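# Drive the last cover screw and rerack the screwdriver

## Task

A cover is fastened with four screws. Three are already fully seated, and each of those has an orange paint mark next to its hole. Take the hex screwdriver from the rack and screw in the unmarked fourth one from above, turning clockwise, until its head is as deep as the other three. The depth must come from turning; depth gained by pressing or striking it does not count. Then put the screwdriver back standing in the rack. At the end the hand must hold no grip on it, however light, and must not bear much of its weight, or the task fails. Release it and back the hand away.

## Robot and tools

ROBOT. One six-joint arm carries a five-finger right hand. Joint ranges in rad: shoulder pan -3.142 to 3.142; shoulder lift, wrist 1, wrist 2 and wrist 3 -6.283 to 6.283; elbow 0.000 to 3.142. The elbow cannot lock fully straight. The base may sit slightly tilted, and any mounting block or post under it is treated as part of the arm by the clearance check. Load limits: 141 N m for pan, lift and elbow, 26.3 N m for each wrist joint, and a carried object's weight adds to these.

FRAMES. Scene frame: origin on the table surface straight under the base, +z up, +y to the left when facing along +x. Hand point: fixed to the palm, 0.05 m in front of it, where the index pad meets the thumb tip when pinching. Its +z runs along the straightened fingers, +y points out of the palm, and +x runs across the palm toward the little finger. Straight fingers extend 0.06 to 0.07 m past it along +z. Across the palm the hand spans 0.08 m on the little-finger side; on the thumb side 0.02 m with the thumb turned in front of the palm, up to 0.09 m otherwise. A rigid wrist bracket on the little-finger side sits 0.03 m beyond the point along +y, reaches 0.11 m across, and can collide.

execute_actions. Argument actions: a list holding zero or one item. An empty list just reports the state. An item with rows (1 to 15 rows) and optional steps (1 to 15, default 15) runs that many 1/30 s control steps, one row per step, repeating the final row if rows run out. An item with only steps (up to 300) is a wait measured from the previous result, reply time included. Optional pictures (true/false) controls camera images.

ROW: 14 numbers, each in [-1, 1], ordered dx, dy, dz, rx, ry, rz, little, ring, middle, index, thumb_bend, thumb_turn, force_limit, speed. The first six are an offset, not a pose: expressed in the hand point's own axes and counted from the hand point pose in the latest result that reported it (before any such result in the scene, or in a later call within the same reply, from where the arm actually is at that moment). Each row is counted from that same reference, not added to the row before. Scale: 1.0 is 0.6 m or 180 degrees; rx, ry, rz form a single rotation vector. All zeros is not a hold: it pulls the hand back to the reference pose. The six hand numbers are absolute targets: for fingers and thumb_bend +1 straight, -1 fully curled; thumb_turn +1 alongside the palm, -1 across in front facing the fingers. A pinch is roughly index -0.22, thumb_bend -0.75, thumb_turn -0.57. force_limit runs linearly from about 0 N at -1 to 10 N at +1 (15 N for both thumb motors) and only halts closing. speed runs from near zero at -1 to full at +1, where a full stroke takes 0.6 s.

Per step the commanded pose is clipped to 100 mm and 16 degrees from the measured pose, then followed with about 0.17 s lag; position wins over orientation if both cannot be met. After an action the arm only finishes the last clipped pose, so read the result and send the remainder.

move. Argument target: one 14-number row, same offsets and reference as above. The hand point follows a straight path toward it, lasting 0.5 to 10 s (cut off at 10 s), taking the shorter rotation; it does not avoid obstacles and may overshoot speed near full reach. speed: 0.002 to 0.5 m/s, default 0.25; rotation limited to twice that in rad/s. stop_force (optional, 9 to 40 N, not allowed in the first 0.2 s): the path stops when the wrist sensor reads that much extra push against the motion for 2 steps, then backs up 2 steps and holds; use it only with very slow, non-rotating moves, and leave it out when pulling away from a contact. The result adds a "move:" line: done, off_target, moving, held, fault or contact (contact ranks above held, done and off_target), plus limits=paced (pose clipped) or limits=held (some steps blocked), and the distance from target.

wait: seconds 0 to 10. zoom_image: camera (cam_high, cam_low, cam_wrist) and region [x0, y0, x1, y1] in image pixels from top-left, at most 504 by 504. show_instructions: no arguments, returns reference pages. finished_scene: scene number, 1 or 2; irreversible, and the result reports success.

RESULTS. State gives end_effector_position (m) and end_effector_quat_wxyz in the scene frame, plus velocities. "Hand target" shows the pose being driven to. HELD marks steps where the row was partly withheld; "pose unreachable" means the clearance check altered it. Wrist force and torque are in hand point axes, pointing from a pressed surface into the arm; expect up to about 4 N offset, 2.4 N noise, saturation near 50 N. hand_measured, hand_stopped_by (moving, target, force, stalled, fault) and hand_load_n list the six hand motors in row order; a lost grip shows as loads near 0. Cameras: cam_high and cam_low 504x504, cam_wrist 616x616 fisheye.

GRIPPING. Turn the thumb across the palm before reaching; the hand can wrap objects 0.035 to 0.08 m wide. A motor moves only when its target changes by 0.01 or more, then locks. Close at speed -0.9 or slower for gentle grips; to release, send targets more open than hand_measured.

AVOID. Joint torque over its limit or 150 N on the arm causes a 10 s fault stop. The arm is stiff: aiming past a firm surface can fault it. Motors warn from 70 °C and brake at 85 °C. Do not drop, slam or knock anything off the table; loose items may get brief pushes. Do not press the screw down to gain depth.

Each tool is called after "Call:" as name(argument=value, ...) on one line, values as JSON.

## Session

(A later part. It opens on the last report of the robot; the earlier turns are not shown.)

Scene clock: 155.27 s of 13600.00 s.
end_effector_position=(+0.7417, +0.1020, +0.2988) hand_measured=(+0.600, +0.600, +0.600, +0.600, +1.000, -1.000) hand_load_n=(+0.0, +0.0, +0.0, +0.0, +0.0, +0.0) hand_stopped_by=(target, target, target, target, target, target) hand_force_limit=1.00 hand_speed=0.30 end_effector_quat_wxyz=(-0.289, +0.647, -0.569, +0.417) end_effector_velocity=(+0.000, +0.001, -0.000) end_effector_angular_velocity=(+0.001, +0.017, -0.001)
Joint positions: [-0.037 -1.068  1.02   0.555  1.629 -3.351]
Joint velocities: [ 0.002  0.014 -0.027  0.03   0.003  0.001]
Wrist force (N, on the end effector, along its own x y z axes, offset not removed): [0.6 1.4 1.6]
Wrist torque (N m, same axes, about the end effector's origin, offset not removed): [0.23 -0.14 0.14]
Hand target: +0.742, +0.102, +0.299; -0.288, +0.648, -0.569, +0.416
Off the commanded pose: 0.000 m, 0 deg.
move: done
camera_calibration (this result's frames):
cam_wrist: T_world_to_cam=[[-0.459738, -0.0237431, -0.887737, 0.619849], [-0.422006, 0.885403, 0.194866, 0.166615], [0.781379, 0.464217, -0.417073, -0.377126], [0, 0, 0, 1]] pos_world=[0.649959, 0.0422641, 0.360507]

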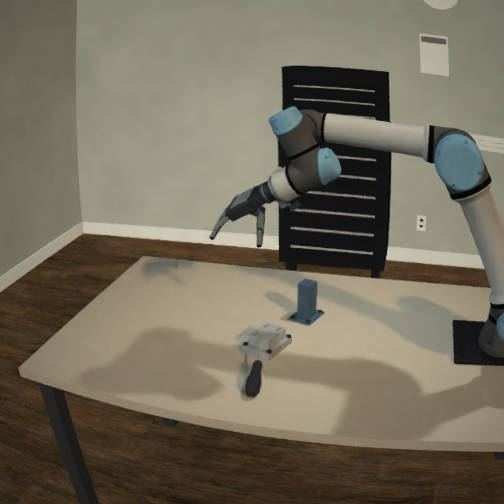

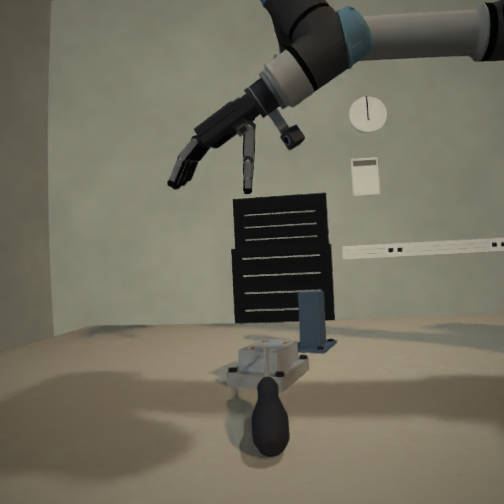

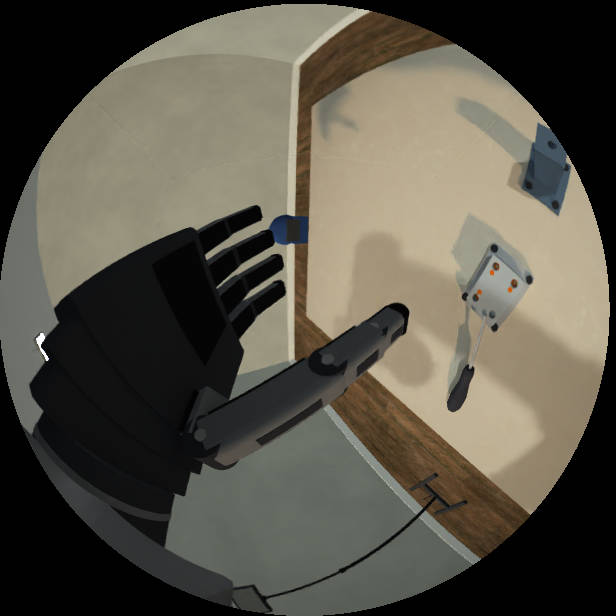

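Call:
move(target=[-0.393,0.284,0.016,0,0,0,0.5,0.5,0.5,0.5,1,-1,1,0.3], speed=0.2)

Call:
zoom_image(camera="cam_high", region=[190,270,350,420])

Scene clock: 159.77 s of 13600.00 s.
end_effector_position=(+0.6644, +0.2996, +0.0997) hand_measured=(+0.500, +0.500, +0.500, +0.500, +1.000, -1.000) hand_load_n=(+0.0, +0.0, +0.0, +0.0, +0.0, +0.0) hand_stopped_by=(target, target, target, target, target, target) hand_force_limit=1.00 hand_speed=0.30 end_effector_quat_wxyz=(-0.289, +0.647, -0.569, +0.417) end_effector_velocity=(-0.000, +0.002, -0.002) end_effector_angular_velocity=(+0.000, -0.001, +0.001)
Joint positions: [ 0.342 -0.961  1.375  0.136  1.957 -3.156]
Joint velocities: [ 0.004  0.004 -0.001 -0.003  0.003  0.002]
Wrist force (N, on the end effector, along its own x y z axes, offset not removed): [0.8 1.7 1.0]
Wrist torque (N m, same axes, about the end effector's origin, offset not removed): [0.34 -0.21 0.13]
Hand target: +0.664, +0.300, +0.100; -0.289, +0.647, -0.569, +0.417
Off the commanded pose: 0.000 m, 0 deg.
move: done
camera_calibration (this result's frames):
cam_wrist: T_world_to_cam=[[-0.46019, -0.0234811, -0.88751, 0.412461], [-0.421927, 0.885333, 0.195353, -0.00220536], [0.781155, 0.464364, -0.417328, -0.49134], [0, 0, 0, 1]] pos_world=[0.572692, 0.239798, 0.161444]

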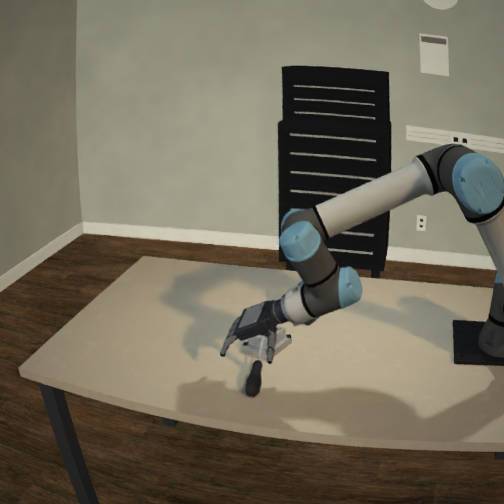

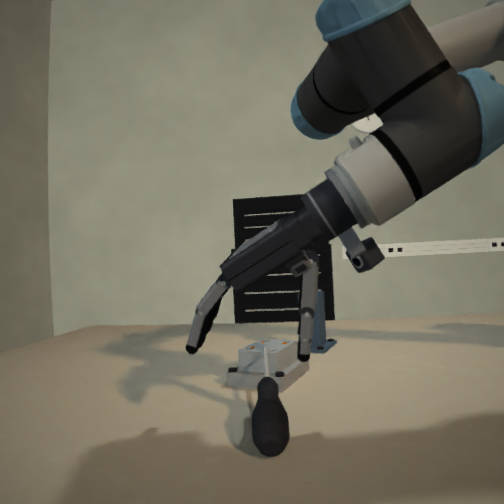

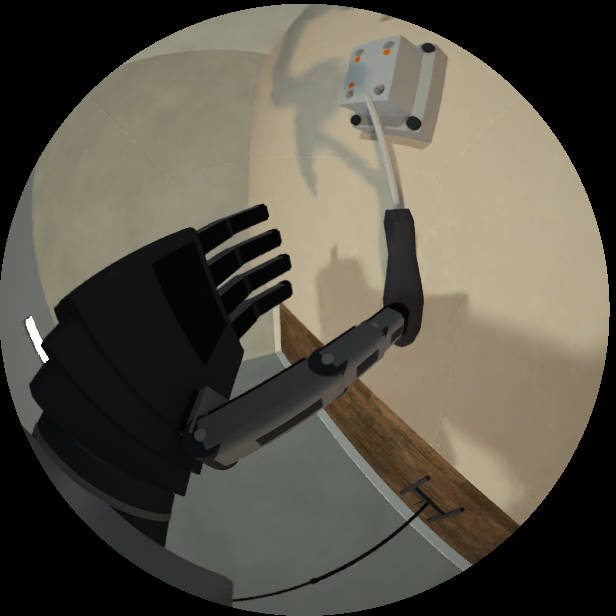

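Region (190, 270, 350, 420) of cam_high's 504x504 image, scaled by 3.150, with more detail than that image has; it fills the top 472 rows of this view, and the rest is white.

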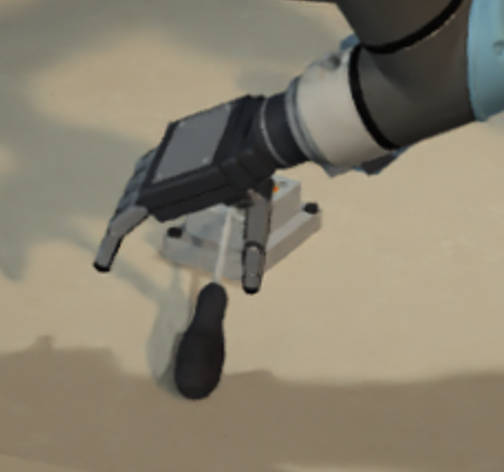

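Call:
move(target=[-0.008,0.102,0.058,0,0,0,0.5,0.5,0.5,0.5,1,-1,1,0.3], speed=0.04, stop_force=9)

Call:
zoom_image(camera="cam_high", region=[190,290,350,440])

Scene clock: 163.03 s of 13600.00 s.
end_effector_position=(+0.6642, +0.2894, +0.0302) hand_measured=(+0.500, +0.500, +0.500, +0.500, +1.000, -1.000) hand_load_n=(+0.0, +0.0, +0.0, +0.0, +0.0, +0.0) hand_stopped_by=(target, target, target, target, target, target) hand_force_limit=1.00 hand_speed=0.30 end_effector_quat_wxyz=(-0.289, +0.647, -0.569, +0.417) end_effector_velocity=(-0.000, -0.000, -0.003) end_effector_angular_velocity=(+0.000, +0.000, +0.000)
Joint positions: [ 0.325 -0.895  1.462 -0.02   1.942 -3.165]
Joint velocities: [-0.001  0.003  0.004 -0.006 -0.001 -0.   ]
Wrist force (N, on the end effector, along its own x y z axes, offset not removed): [-0.6 1.9 0.1]
Wrist torque (N m, same axes, about the end effector's origin, offset not removed): [0.36 0.17 0.04]
Hand target: +0.664, +0.289, +0.030; -0.289, +0.647, -0.569, +0.417
Off the commanded pose: 0.000 m, 0 deg.
move: done
camera_calibration (this result's frames):
cam_wrist: T_world_to_cam=[[-0.4602, -0.0234916, -0.887504, 0.350504], [-0.421914, 0.885342, 0.195342, 0.0202954], [0.781156, 0.464347, -0.417346, -0.515466], [0, 0, 0, 1]] pos_world=[0.572524, 0.229621, 0.0919811]

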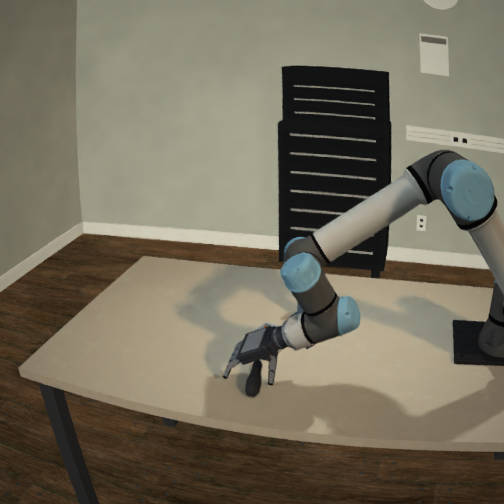

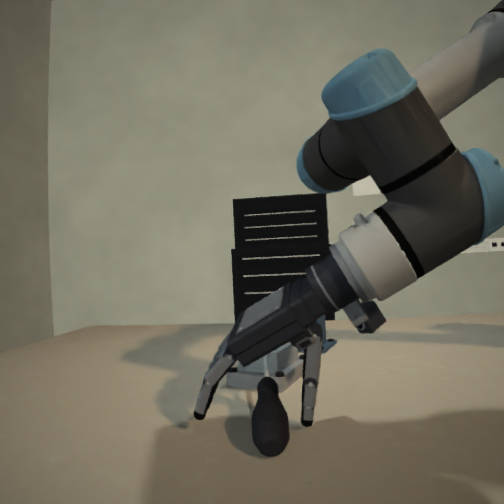

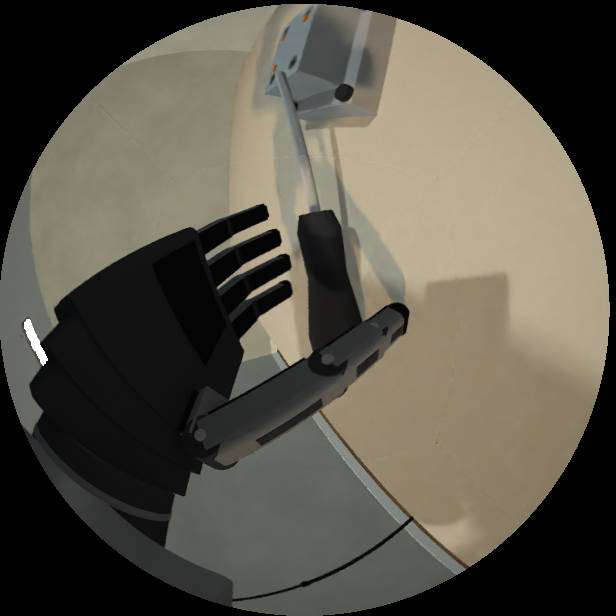

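Region (190, 290, 350, 440) of cam_high's 504x504 image, scaled by 3.150, with more detail than that image has; it fills the top 472 rows of this view, and the rest is white.

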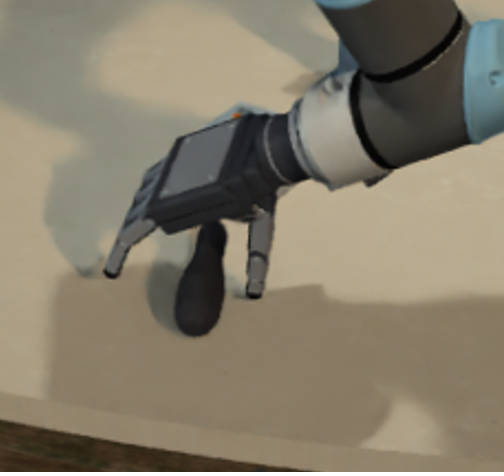

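Call:
move(target=[-0.057,-0.011,-0.006,0,0,0,0.5,0.5,0.5,0.5,1,-1,1,0.3], speed=0.04)

Call:
move(target=[0,0,0,0,0,0,-0.4,-0.4,-0.4,-0.4,0,-1,0.2,-0.5])

Call:
zoom_image(camera="cam_high", region=[190,290,350,440])

Scene clock: 165.47 s of 13600.00 s.
end_effector_position=(+0.6642, +0.3241, +0.0303) hand_measured=(+0.500, +0.500, +0.500, +0.500, +1.000, -1.000) hand_load_n=(+0.0, +0.0, +0.0, +0.0, +0.0, +0.0) hand_stopped_by=(target, target, target, target, target, target) hand_force_limit=1.00 hand_speed=0.30 end_effector_quat_wxyz=(-0.289, +0.647, -0.569, +0.417) end_effector_velocity=(+0.001, +0.002, +0.000) end_effector_angular_velocity=(-0.001, -0.000, -0.002)
Joint positions: [ 0.384 -0.853  1.387  0.026  1.992 -3.132]
Joint velocities: [ 0.004  0.004 -0.008  0.005  0.005  0.003]
Wrist force (N, on the end effector, along its own x y z axes, offset not removed): [-0.4 2.5 1.3]
Wrist torque (N m, same axes, about the end effector's origin, offset not removed): [0.42 0.01 0.01]
Hand target: +0.664, +0.324, +0.030; -0.289, +0.647, -0.569, +0.417
Off the commanded pose: 0.000 m, 0 deg.
move: done
camera_calibration (this result's frames):
cam_wrist: T_world_to_cam=[[-0.460195, -0.0234481, -0.887508, 0.351359], [-0.421962, 0.885305, 0.195408, -0.0103899], [0.781133, 0.46442, -0.417307, -0.531504], [0, 0, 0, 1]] pos_world=[0.572484, 0.264278, 0.0920635]

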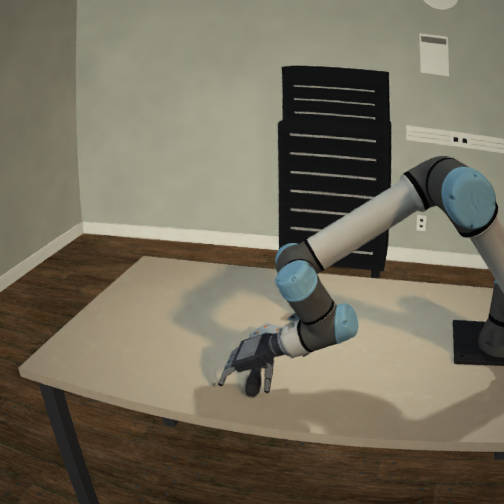

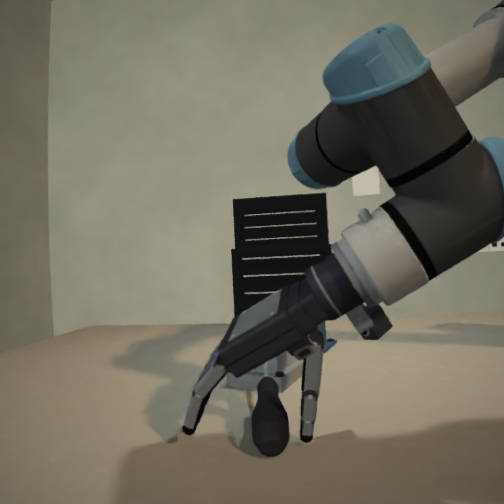

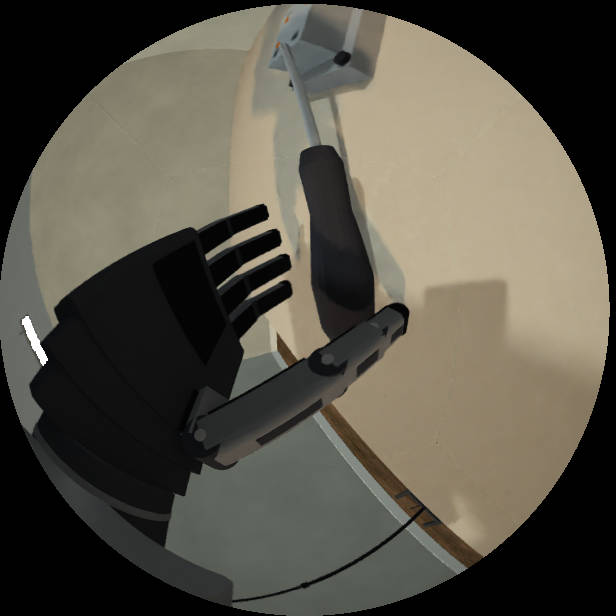

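Scene clock: 166.83 s of 13600.00 s.
end_effector_position=(+0.6642, +0.3241, +0.0303) hand_measured=(-0.400, -0.272, -0.160, -0.274, +0.604, -1.000) hand_load_n=(+0.0, +8.0, +0.0, +6.0, +18.0, +7.5) hand_stopped_by=(target, force, force, force, force, target) hand_force_limit=0.20 hand_speed=-0.50 end_effector_quat_wxyz=(-0.289, +0.647, -0.569, +0.417) end_effector_velocity=(+0.001, -0.001, +0.000) end_effector_angular_velocity=(+0.000, -0.001, -0.001)
Joint positions: [ 0.384 -0.853  1.387  0.026  1.992 -3.132]
Joint velocities: [-0.001  0.     0.    -0.001  0.    -0.   ]
Wrist force (N, on the end effector, along its own x y z axes, offset not removed): [-0.2 3.6 2.6]
Wrist torque (N m, same axes, about the end effector's origin, offset not removed): [0.39 -0.09 0.18]
Hand target: +0.664, +0.324, +0.030; -0.289, +0.647, -0.569, +0.417
Off the commanded pose: 0.000 m, 0 deg.
move: done
camera_calibration (this result's frames):
cam_wrist: T_world_to_cam=[[-0.460198, -0.0234486, -0.887506, 0.351359], [-0.421964, 0.885303, 0.195411, -0.0103894], [0.78113, 0.464424, -0.417309, -0.531503], [0, 0, 0, 1]] pos_world=[0.572484, 0.264279, 0.0920626]

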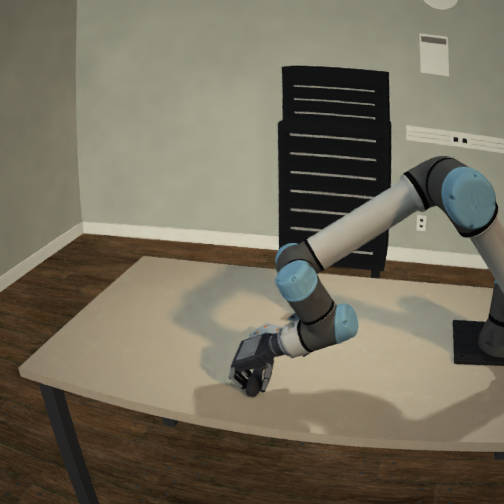

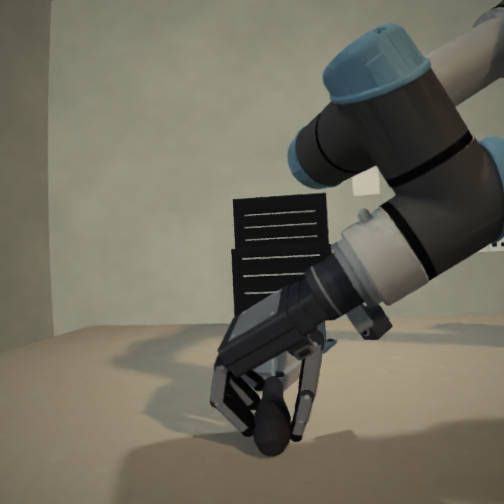

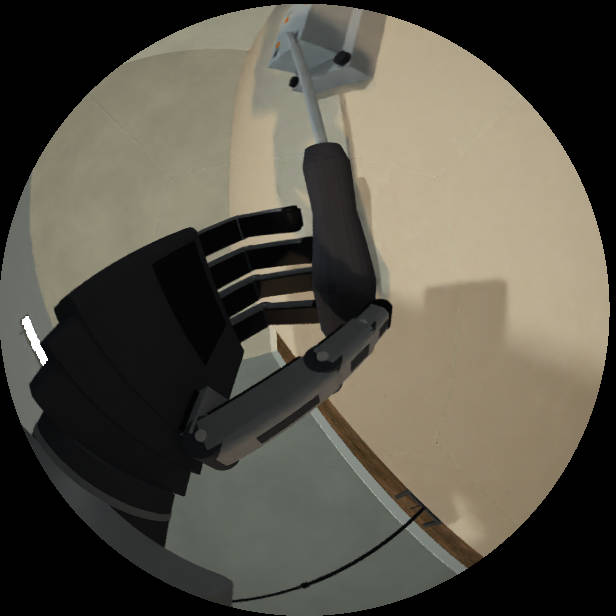

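Region (190, 290, 350, 440) of cam_high's 504x504 image, scaled by 3.150, with more detail than that image has; it fills the top 472 rows of this view, and the rest is white.

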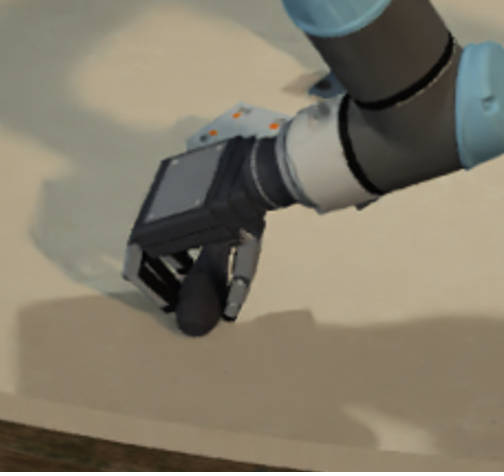

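Call:
move(target=[0.005,-0.022,-0.013,0,0,0,-0.4,-0.4,-0.4,-0.4,0,-1,0.2,-0.5], speed=0.02)

Call:
move(target=[0,0,0,0,0,0,-1,-1,-1,-1,0.01,-1,0.7,-0.6])

Call:
zoom_image(camera="cam_high", region=[190,290,350,440])

Scene clock: 169.00 s of 13600.00 s.
end_effector_position=(+0.6640, +0.3244, +0.0456) hand_measured=(-0.400, -0.272, -0.160, -0.274, +0.604, -1.000) hand_load_n=(+0.0, +8.0, +0.0, +6.0, +18.0, +7.5) hand_stopped_by=(target, force, force, force, force, target) hand_force_limit=0.20 hand_speed=-0.50 end_effector_quat_wxyz=(-0.289, +0.647, -0.569, +0.417) end_effector_velocity=(-0.000, -0.000, +0.002) end_effector_angular_velocity=(-0.000, +0.001, +0.000)
Joint positions: [ 0.384 -0.871  1.375  0.056  1.993 -3.131]
Joint velocities: [-0.    -0.003 -0.002  0.006 -0.     0.   ]
Wrist force (N, on the end effector, along its own x y z axes, offset not removed): [1.8 2.2 2.6]
Wrist torque (N m, same axes, about the end effector's origin, offset not removed): [0.21 -0.36 0.27]
Hand target: +0.664, +0.324, +0.046; -0.289, +0.647, -0.569, +0.417
Off the commanded pose: 0.000 m, 0 deg.
move: done
camera_calibration (this result's frames):
cam_wrist: T_world_to_cam=[[-0.460185, -0.0234478, -0.887513, 0.36485], [-0.421967, 0.885303, 0.195405, -0.0137339], [0.781136, 0.464424, -0.417297, -0.5251], [0, 0, 0, 1]] pos_world=[0.572278, 0.264582, 0.10737]

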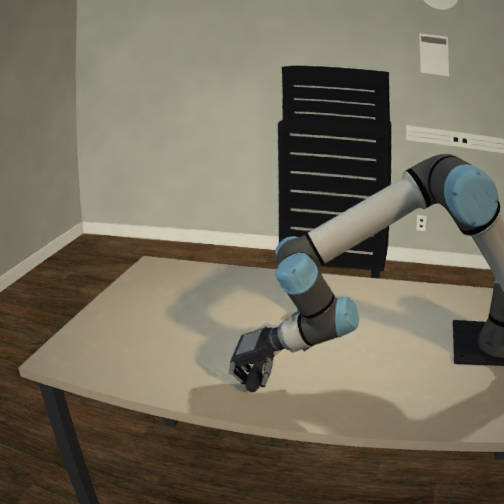

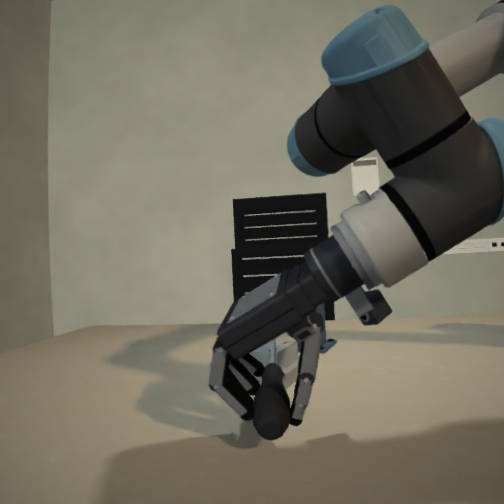

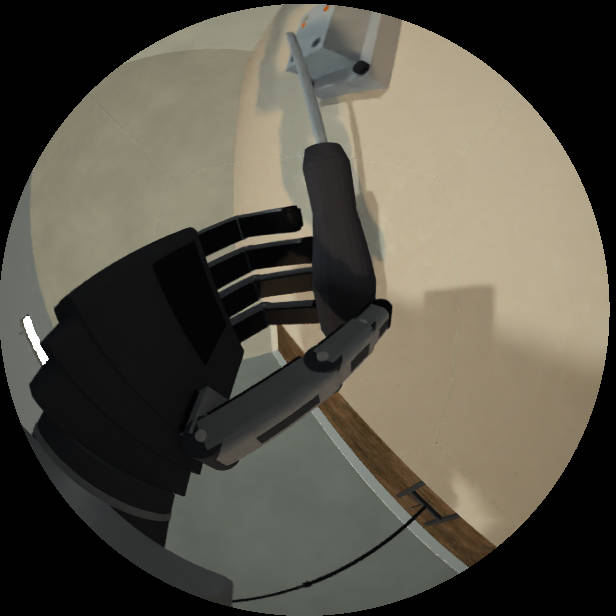

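Scene clock: 170.17 s of 13600.00 s.
end_effector_position=(+0.6640, +0.3244, +0.0457) hand_measured=(-1.000, -0.290, -0.212, -0.312, +0.608, -1.000) hand_load_n=(+0.0, +3.5, +10.5, +8.0, +28.0, +8.0) hand_stopped_by=(target, force, force, force, force, target) hand_force_limit=0.70 hand_speed=-0.60 end_effector_quat_wxyz=(-0.289, +0.647, -0.569, +0.417) end_effector_velocity=(-0.000, +0.000, -0.000) end_effector_angular_velocity=(+0.000, +0.001, +0.000)
Joint positions: [ 0.384 -0.871  1.375  0.056  1.993 -3.131]
Joint velocities: [-0.     0.     0.    -0.    -0.001  0.   ]
Wrist force (N, on the end effector, along its own x y z axes, offset not removed): [-1.1 2.7 1.0]
Wrist torque (N m, same axes, about the end effector's origin, offset not removed): [0.37 0.16 0.03]
Hand target: +0.664, +0.324, +0.046; -0.289, +0.647, -0.569, +0.417
Off the commanded pose: 0.000 m, 0 deg.
move: done
camera_calibration (this result's frames):
cam_wrist: T_world_to_cam=[[-0.460124, -0.0234231, -0.887546, 0.364847], [-0.42198, 0.885297, 0.195401, -0.0137312], [0.781165, 0.464435, -0.417231, -0.525141], [0, 0, 0, 1]] pos_world=[0.572302, 0.264596, 0.107396]

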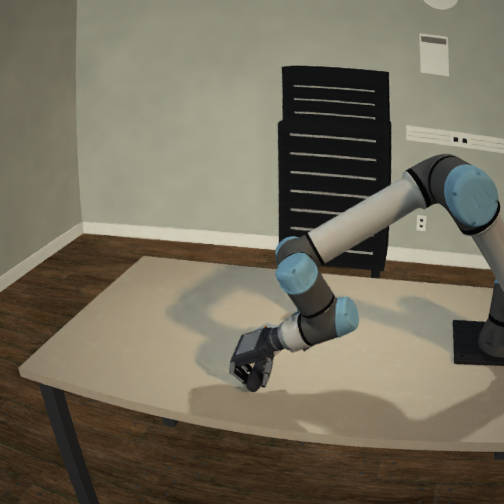

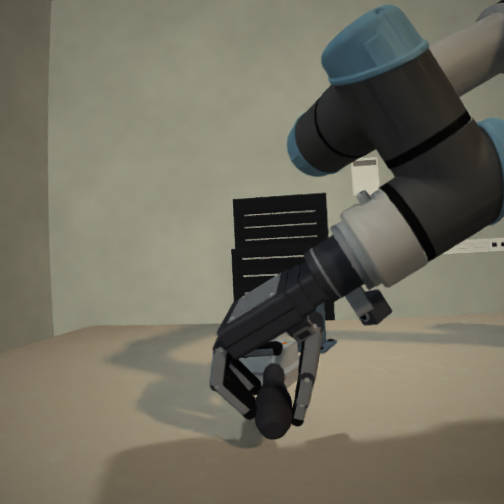

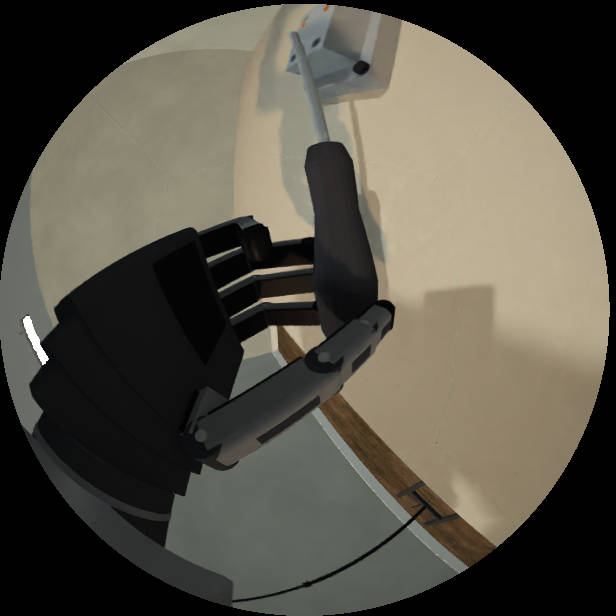

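Region (190, 290, 350, 440) of cam_high's 504x504 image, scaled by 3.150, with more detail than that image has; it fills the top 472 rows of this view, and the rest is white.

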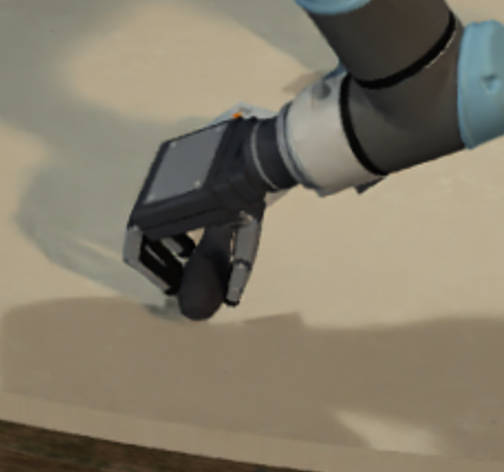

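Call:
move(target=[0.30,-0.40,-0.23,0,0,0,-1,-1,-1,-1,0.01,-1,0.7,-0.6], speed=0.15)

Call:
move(target=[0,0,0,0.1667,0,0,-1,-1,-1,-1,0.01,-1,0.7,-0.6], speed=0.2)

Call:
move(target=[0,0,0,0,0,0.567,-1,-1,-1,-1,0.01,-1,0.7,-0.6], speed=0.2)

Scene clock: 174.20 s of 13600.00 s.
end_effector_position=(+0.6640, +0.2072, +0.3541) hand_measured=(-1.000, -0.290, -0.212, -0.312, +0.608, -1.000) hand_load_n=(+0.0, +3.5, +10.5, +8.0, +28.0, +8.0) hand_stopped_by=(target, force, force, force, force, target) hand_force_limit=0.70 hand_speed=-0.60 end_effector_quat_wxyz=(-0.289, +0.647, -0.569, +0.417) end_effector_velocity=(+0.001, -0.001, +0.002) end_effector_angular_velocity=(-0.000, +0.001, -0.001)
Joint positions: [ 0.172 -1.171  1.032  0.661  1.81  -3.247]
Joint velocities: [-0.002  0.002 -0.009  0.008 -0.001 -0.001]
Wrist force (N, on the end effector, along its own x y z axes, offset not removed): [0.3 1.2 1.2]
Wrist torque (N m, same axes, about the end effector's origin, offset not removed): [0.17 -0.05 0.07]
Hand target: +0.664, +0.207, +0.354; -0.289, +0.647, -0.569, +0.417
Off the commanded pose: 0.001 m, 0 deg.
move: done
camera_calibration (this result's frames):
cam_wrist: T_world_to_cam=[[-0.459776, -0.0235958, -0.887721, 0.63576], [-0.422088, 0.885317, 0.19508, 0.0299395], [0.781311, 0.464389, -0.417007, -0.342211], [0, 0, 0, 1]] pos_world=[0.572318, 0.147414, 0.415833]

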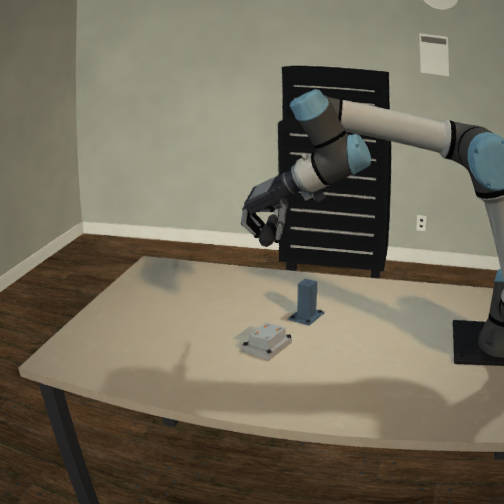

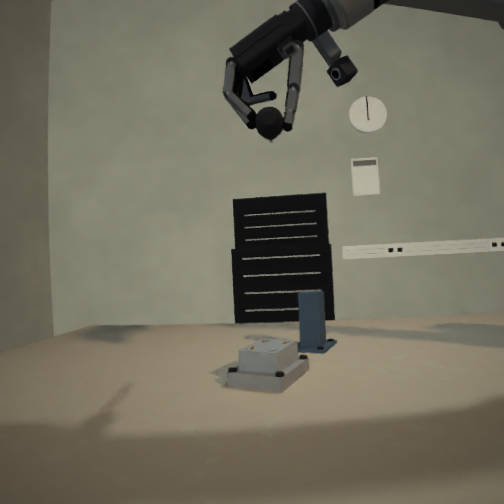

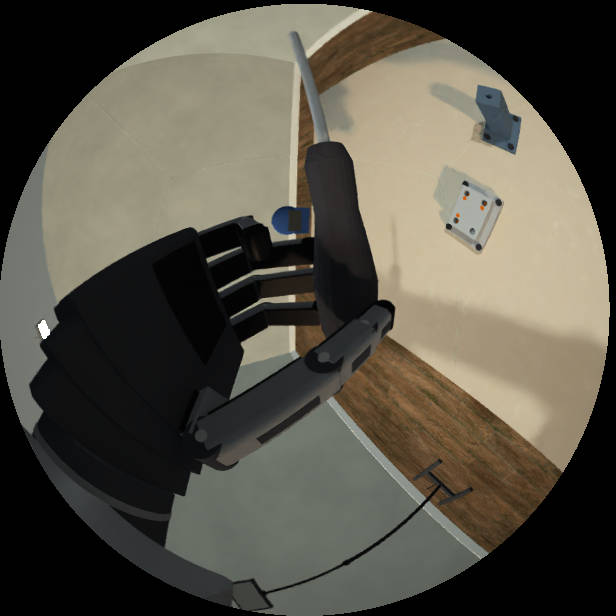

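Scene clock: 176.07 s of 13600.00 s.
end_effector_position=(+0.6639, +0.2072, +0.3543) hand_measured=(-1.000, -0.290, -0.212, -0.312, +0.608, -1.000) hand_load_n=(+0.0, +3.0, +10.5, +8.0, +28.0, +8.0) hand_stopped_by=(target, force, force, force, force, target) hand_force_limit=0.70 hand_speed=-0.60 end_effector_quat_wxyz=(-0.446, +0.551, -0.442, +0.549) end_effector_velocity=(+0.001, -0.000, +0.000) end_effector_angular_velocity=(+0.001, -0.017, +0.002)
Joint positions: [ 0.138 -1.455  1.653 -0.201  1.693 -3.353]
Joint velocities: [-0.002 -0.004  0.014 -0.027 -0.005 -0.001]
Wrist force (N, on the end effector, along its own x y z axes, offset not removed): [0.3 2.9 0.0]
Wrist torque (N m, same axes, about the end effector's origin, offset not removed): [0.48 -0.09 0.18]
Hand target: +0.664, +0.207, +0.354; -0.447, +0.551, -0.441, +0.550
Off the commanded pose: 0.000 m, 0 deg.
move: done
camera_calibration (this result's frames):
cam_wrist: T_world_to_cam=[[0.0361521, -0.0453967, -0.998315, 0.350271], [-0.554878, 0.829919, -0.0578331, 0.219132], [0.831146, 0.556034, 0.00481365, -0.543603], [0, 0, 0, 1]] pos_world=[0.560742, 0.136301, 0.36497]

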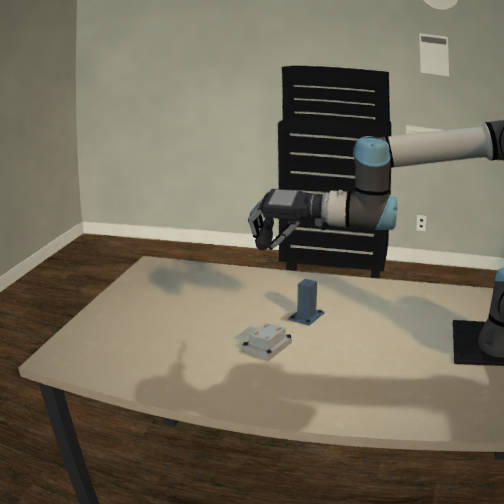

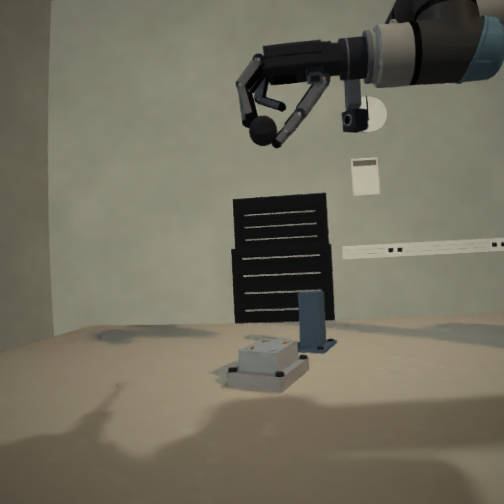

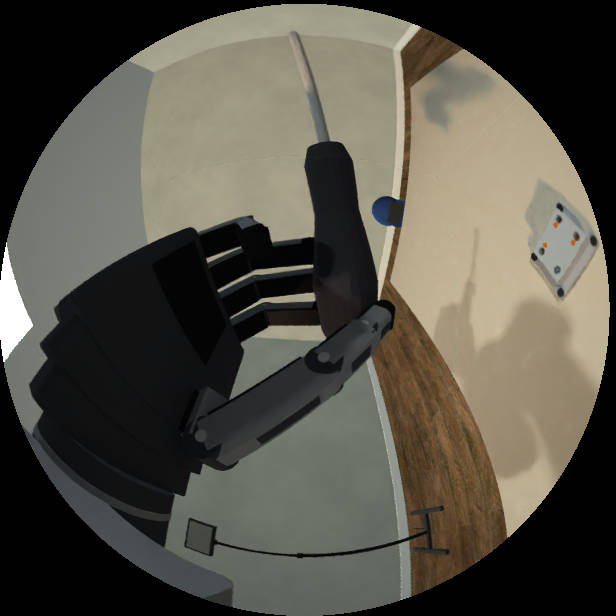

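Scene clock: 181.03 s of 13600.00 s.
end_effector_position=(+0.6639, +0.2071, +0.3543) hand_measured=(-1.000, -0.290, -0.212, -0.312, +0.608, -1.000) hand_load_n=(+0.0, +3.0, +10.5, +8.0, +28.0, +7.5) hand_stopped_by=(target, force, force, force, force, target) hand_force_limit=0.70 hand_speed=-0.60 end_effector_quat_wxyz=(+0.708, -0.004, +0.706, +0.001) end_effector_velocity=(-0.000, +0.000, +0.000) end_effector_angular_velocity=(+0.015, -0.001, -0.000)
Joint positions: [ 0.038 -1.419  1.87  -0.454  1.592 -1.574]
Joint velocities: [ 0.002  0.001  0.001 -0.003  0.002  0.015]
Wrist force (N, on the end effector, along its own x y z axes, offset not removed): [1.4 1.5 1.4]
Wrist torque (N m, same axes, about the end effector's origin, offset not removed): [0.25 -0.08 0.01]
Hand target: +0.664, +0.207, +0.354; +0.708, -0.003, +0.706, +0.001
Off the commanded pose: 0.000 m, 0 deg.
move: done
camera_calibration (this result's frames):
cam_wrist: T_world_to_cam=[[0.0271489, 0.986405, 0.162075, -0.26855], [-0.550775, -0.120544, 0.825903, 0.100194], [0.834212, -0.111689, 0.540015, -0.596853], [0, 0, 0, 1]] pos_world=[0.560377, 0.210315, 0.283084]

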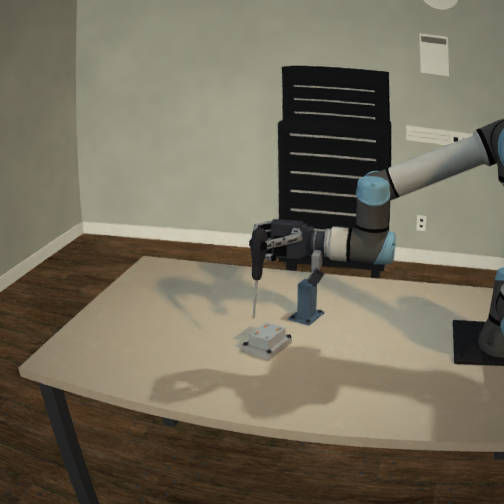

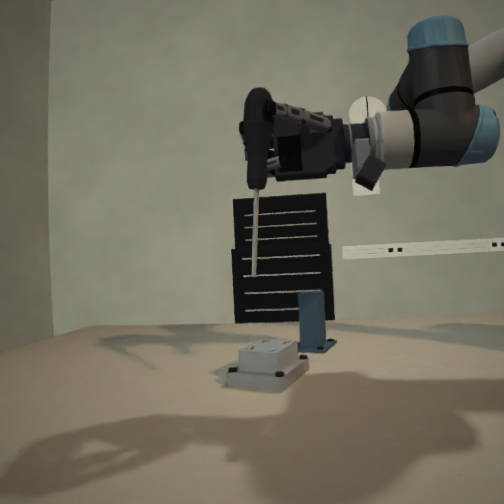

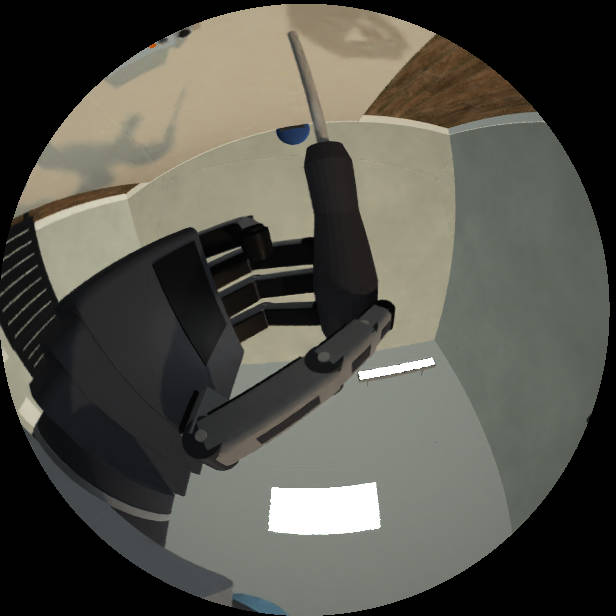

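Call:
move(target=[0,0,0,0,0.033,0,-1,-1,-1,-1,0.01,-1,0.7,-0.6])

Call:
move(target=[0.025,-0.542,-0.103,0,0,0,-1,-1,-1,-1,0.01,-1,0.7,-0.6], speed=0.2)

Call:
zoom_image(camera="cam_low", region=[250,150,370,360])

Call:
zoom_image(camera="cam_high", region=[260,200,360,330])

Scene clock: 183.97 s of 13600.00 s.
end_effector_position=(+0.6638, +0.2071, +0.3544) hand_measured=(-1.000, -0.290, -0.212, -0.312, +0.608, -1.000) hand_load_n=(+0.0, +3.0, +10.5, +8.5, +28.0, +7.5) hand_stopped_by=(target, force, force, force, force, target) hand_force_limit=0.70 hand_speed=-0.60 end_effector_quat_wxyz=(+0.671, -0.004, +0.741, +0.001) end_effector_velocity=(+0.000, -0.000, +0.000) end_effector_angular_velocity=(-0.000, +0.014, -0.001)
Joint positions: [ 0.038 -1.425  1.807 -0.284  1.593 -1.571]
Joint velocities: [-0.     0.001 -0.011  0.024  0.001  0.   ]
Wrist force (N, on the end effector, along its own x y z axes, offset not removed): [1.3 1.2 1.5]
Wrist torque (N m, same axes, about the end effector's origin, offset not removed): [0.18 -0.16 0.04]
Hand target: +0.664, +0.207, +0.354; +0.670, -0.004, +0.742, +0.000
Off the commanded pose: 0.000 m, 0 deg.
move: done
camera_calibration (this result's frames):
cam_wrist: T_world_to_cam=[[0.0439308, 0.986449, 0.158079, -0.278298], [-0.464256, -0.119951, 0.877541, 0.0242082], [0.884611, -0.11194, 0.452696, -0.599336], [0, 0, 0, 1]] pos_world=[0.553644, 0.21034, 0.294066]

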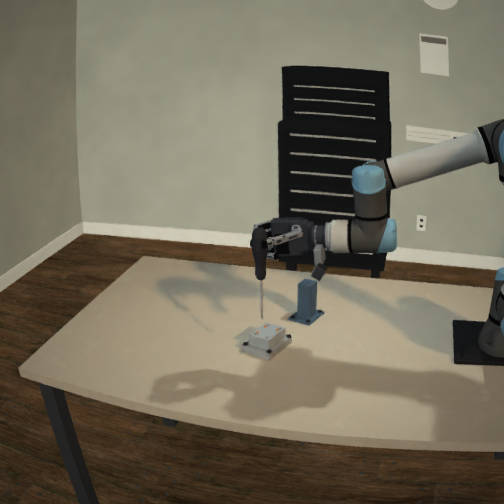

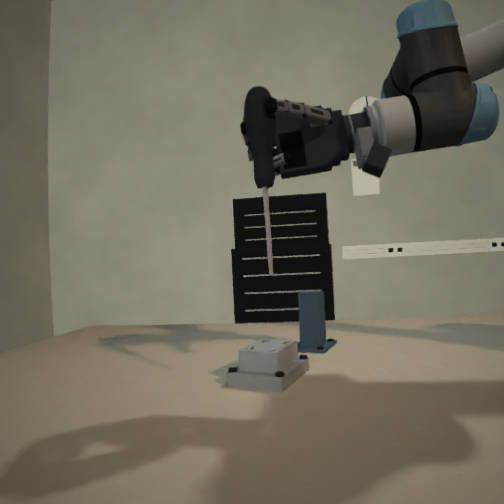

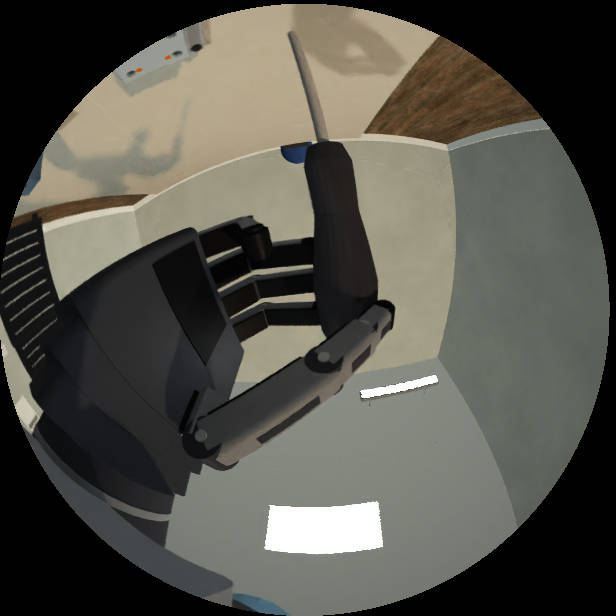

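Scene clock: 186.30 s of 13600.00 s.
end_effector_position=(+0.6025, -0.1182, +0.3472) hand_measured=(-1.000, -0.290, -0.212, -0.312, +0.608, -1.000) hand_load_n=(+0.0, +3.0, +10.5, +8.5, +28.0, +7.5) hand_stopped_by=(target, force, force, force, force, target) hand_force_limit=0.70 hand_speed=-0.60 end_effector_quat_wxyz=(+0.671, -0.004, +0.741, +0.000) end_effector_velocity=(-0.000, -0.002, -0.000) end_effector_angular_velocity=(+0.000, +0.001, +0.003)
Joint positions: [-0.81  -1.508  1.923 -0.27   0.75  -1.681]
Joint velocities: [-0.006  0.003 -0.003  0.003 -0.008 -0.002]
Wrist force (N, on the end effector, along its own x y z axes, offset not removed): [1.6 1.6 1.4]
Wrist torque (N m, same axes, about the end effector's origin, offset not removed): [0.24 -0.17 0.05]
Hand target: +0.602, -0.119, +0.347; +0.671, -0.004, +0.741, +0.000
Off the commanded pose: 0.001 m, 0 deg.
move: done
camera_calibration (this result's frames):
cam_wrist: T_world_to_cam=[[0.0441646, 0.986543, 0.157423, 0.0465369], [-0.464226, -0.119265, 0.877651, -0.0369398], [0.884615, -0.111841, 0.452711, -0.578268], [0, 0, 0, 1]] pos_world=[0.492341, -0.11499, 0.286883]

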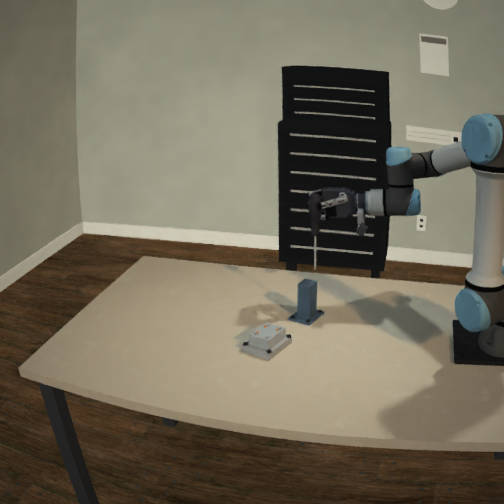

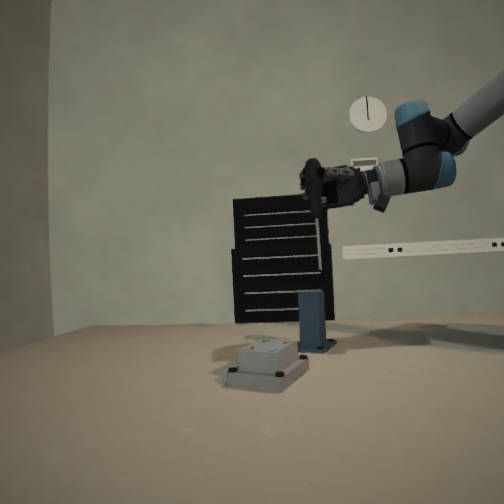

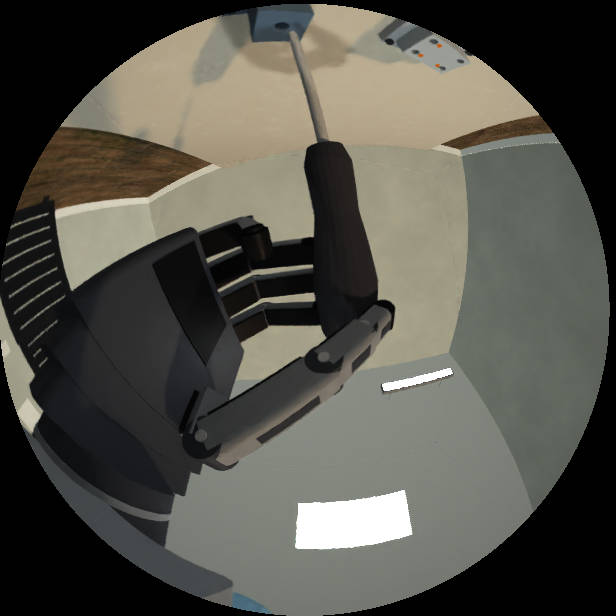

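Region (250, 150, 370, 360) of cam_low's 504x504 image, scaled by 2.400, with more detail than that image has; it fills the left 288 columns of this view, and the rest is white.

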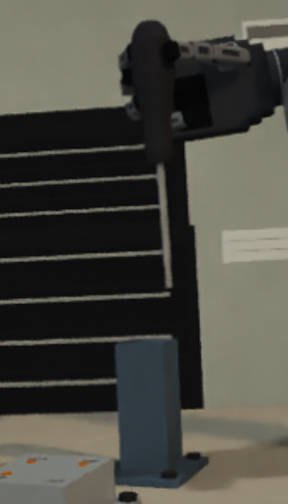

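Region (260, 200, 360, 330) of cam_high's 504x504 image, scaled by 3.877, with more detail than that image has; it fills the left 388 columns of this view, and the rest is white.

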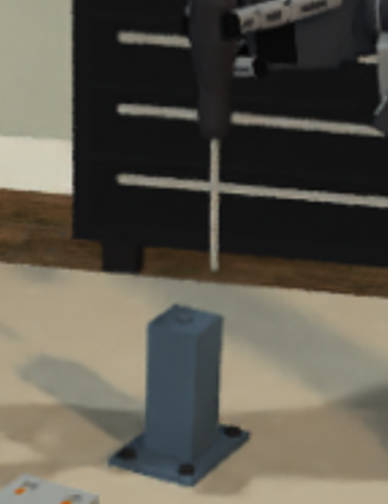

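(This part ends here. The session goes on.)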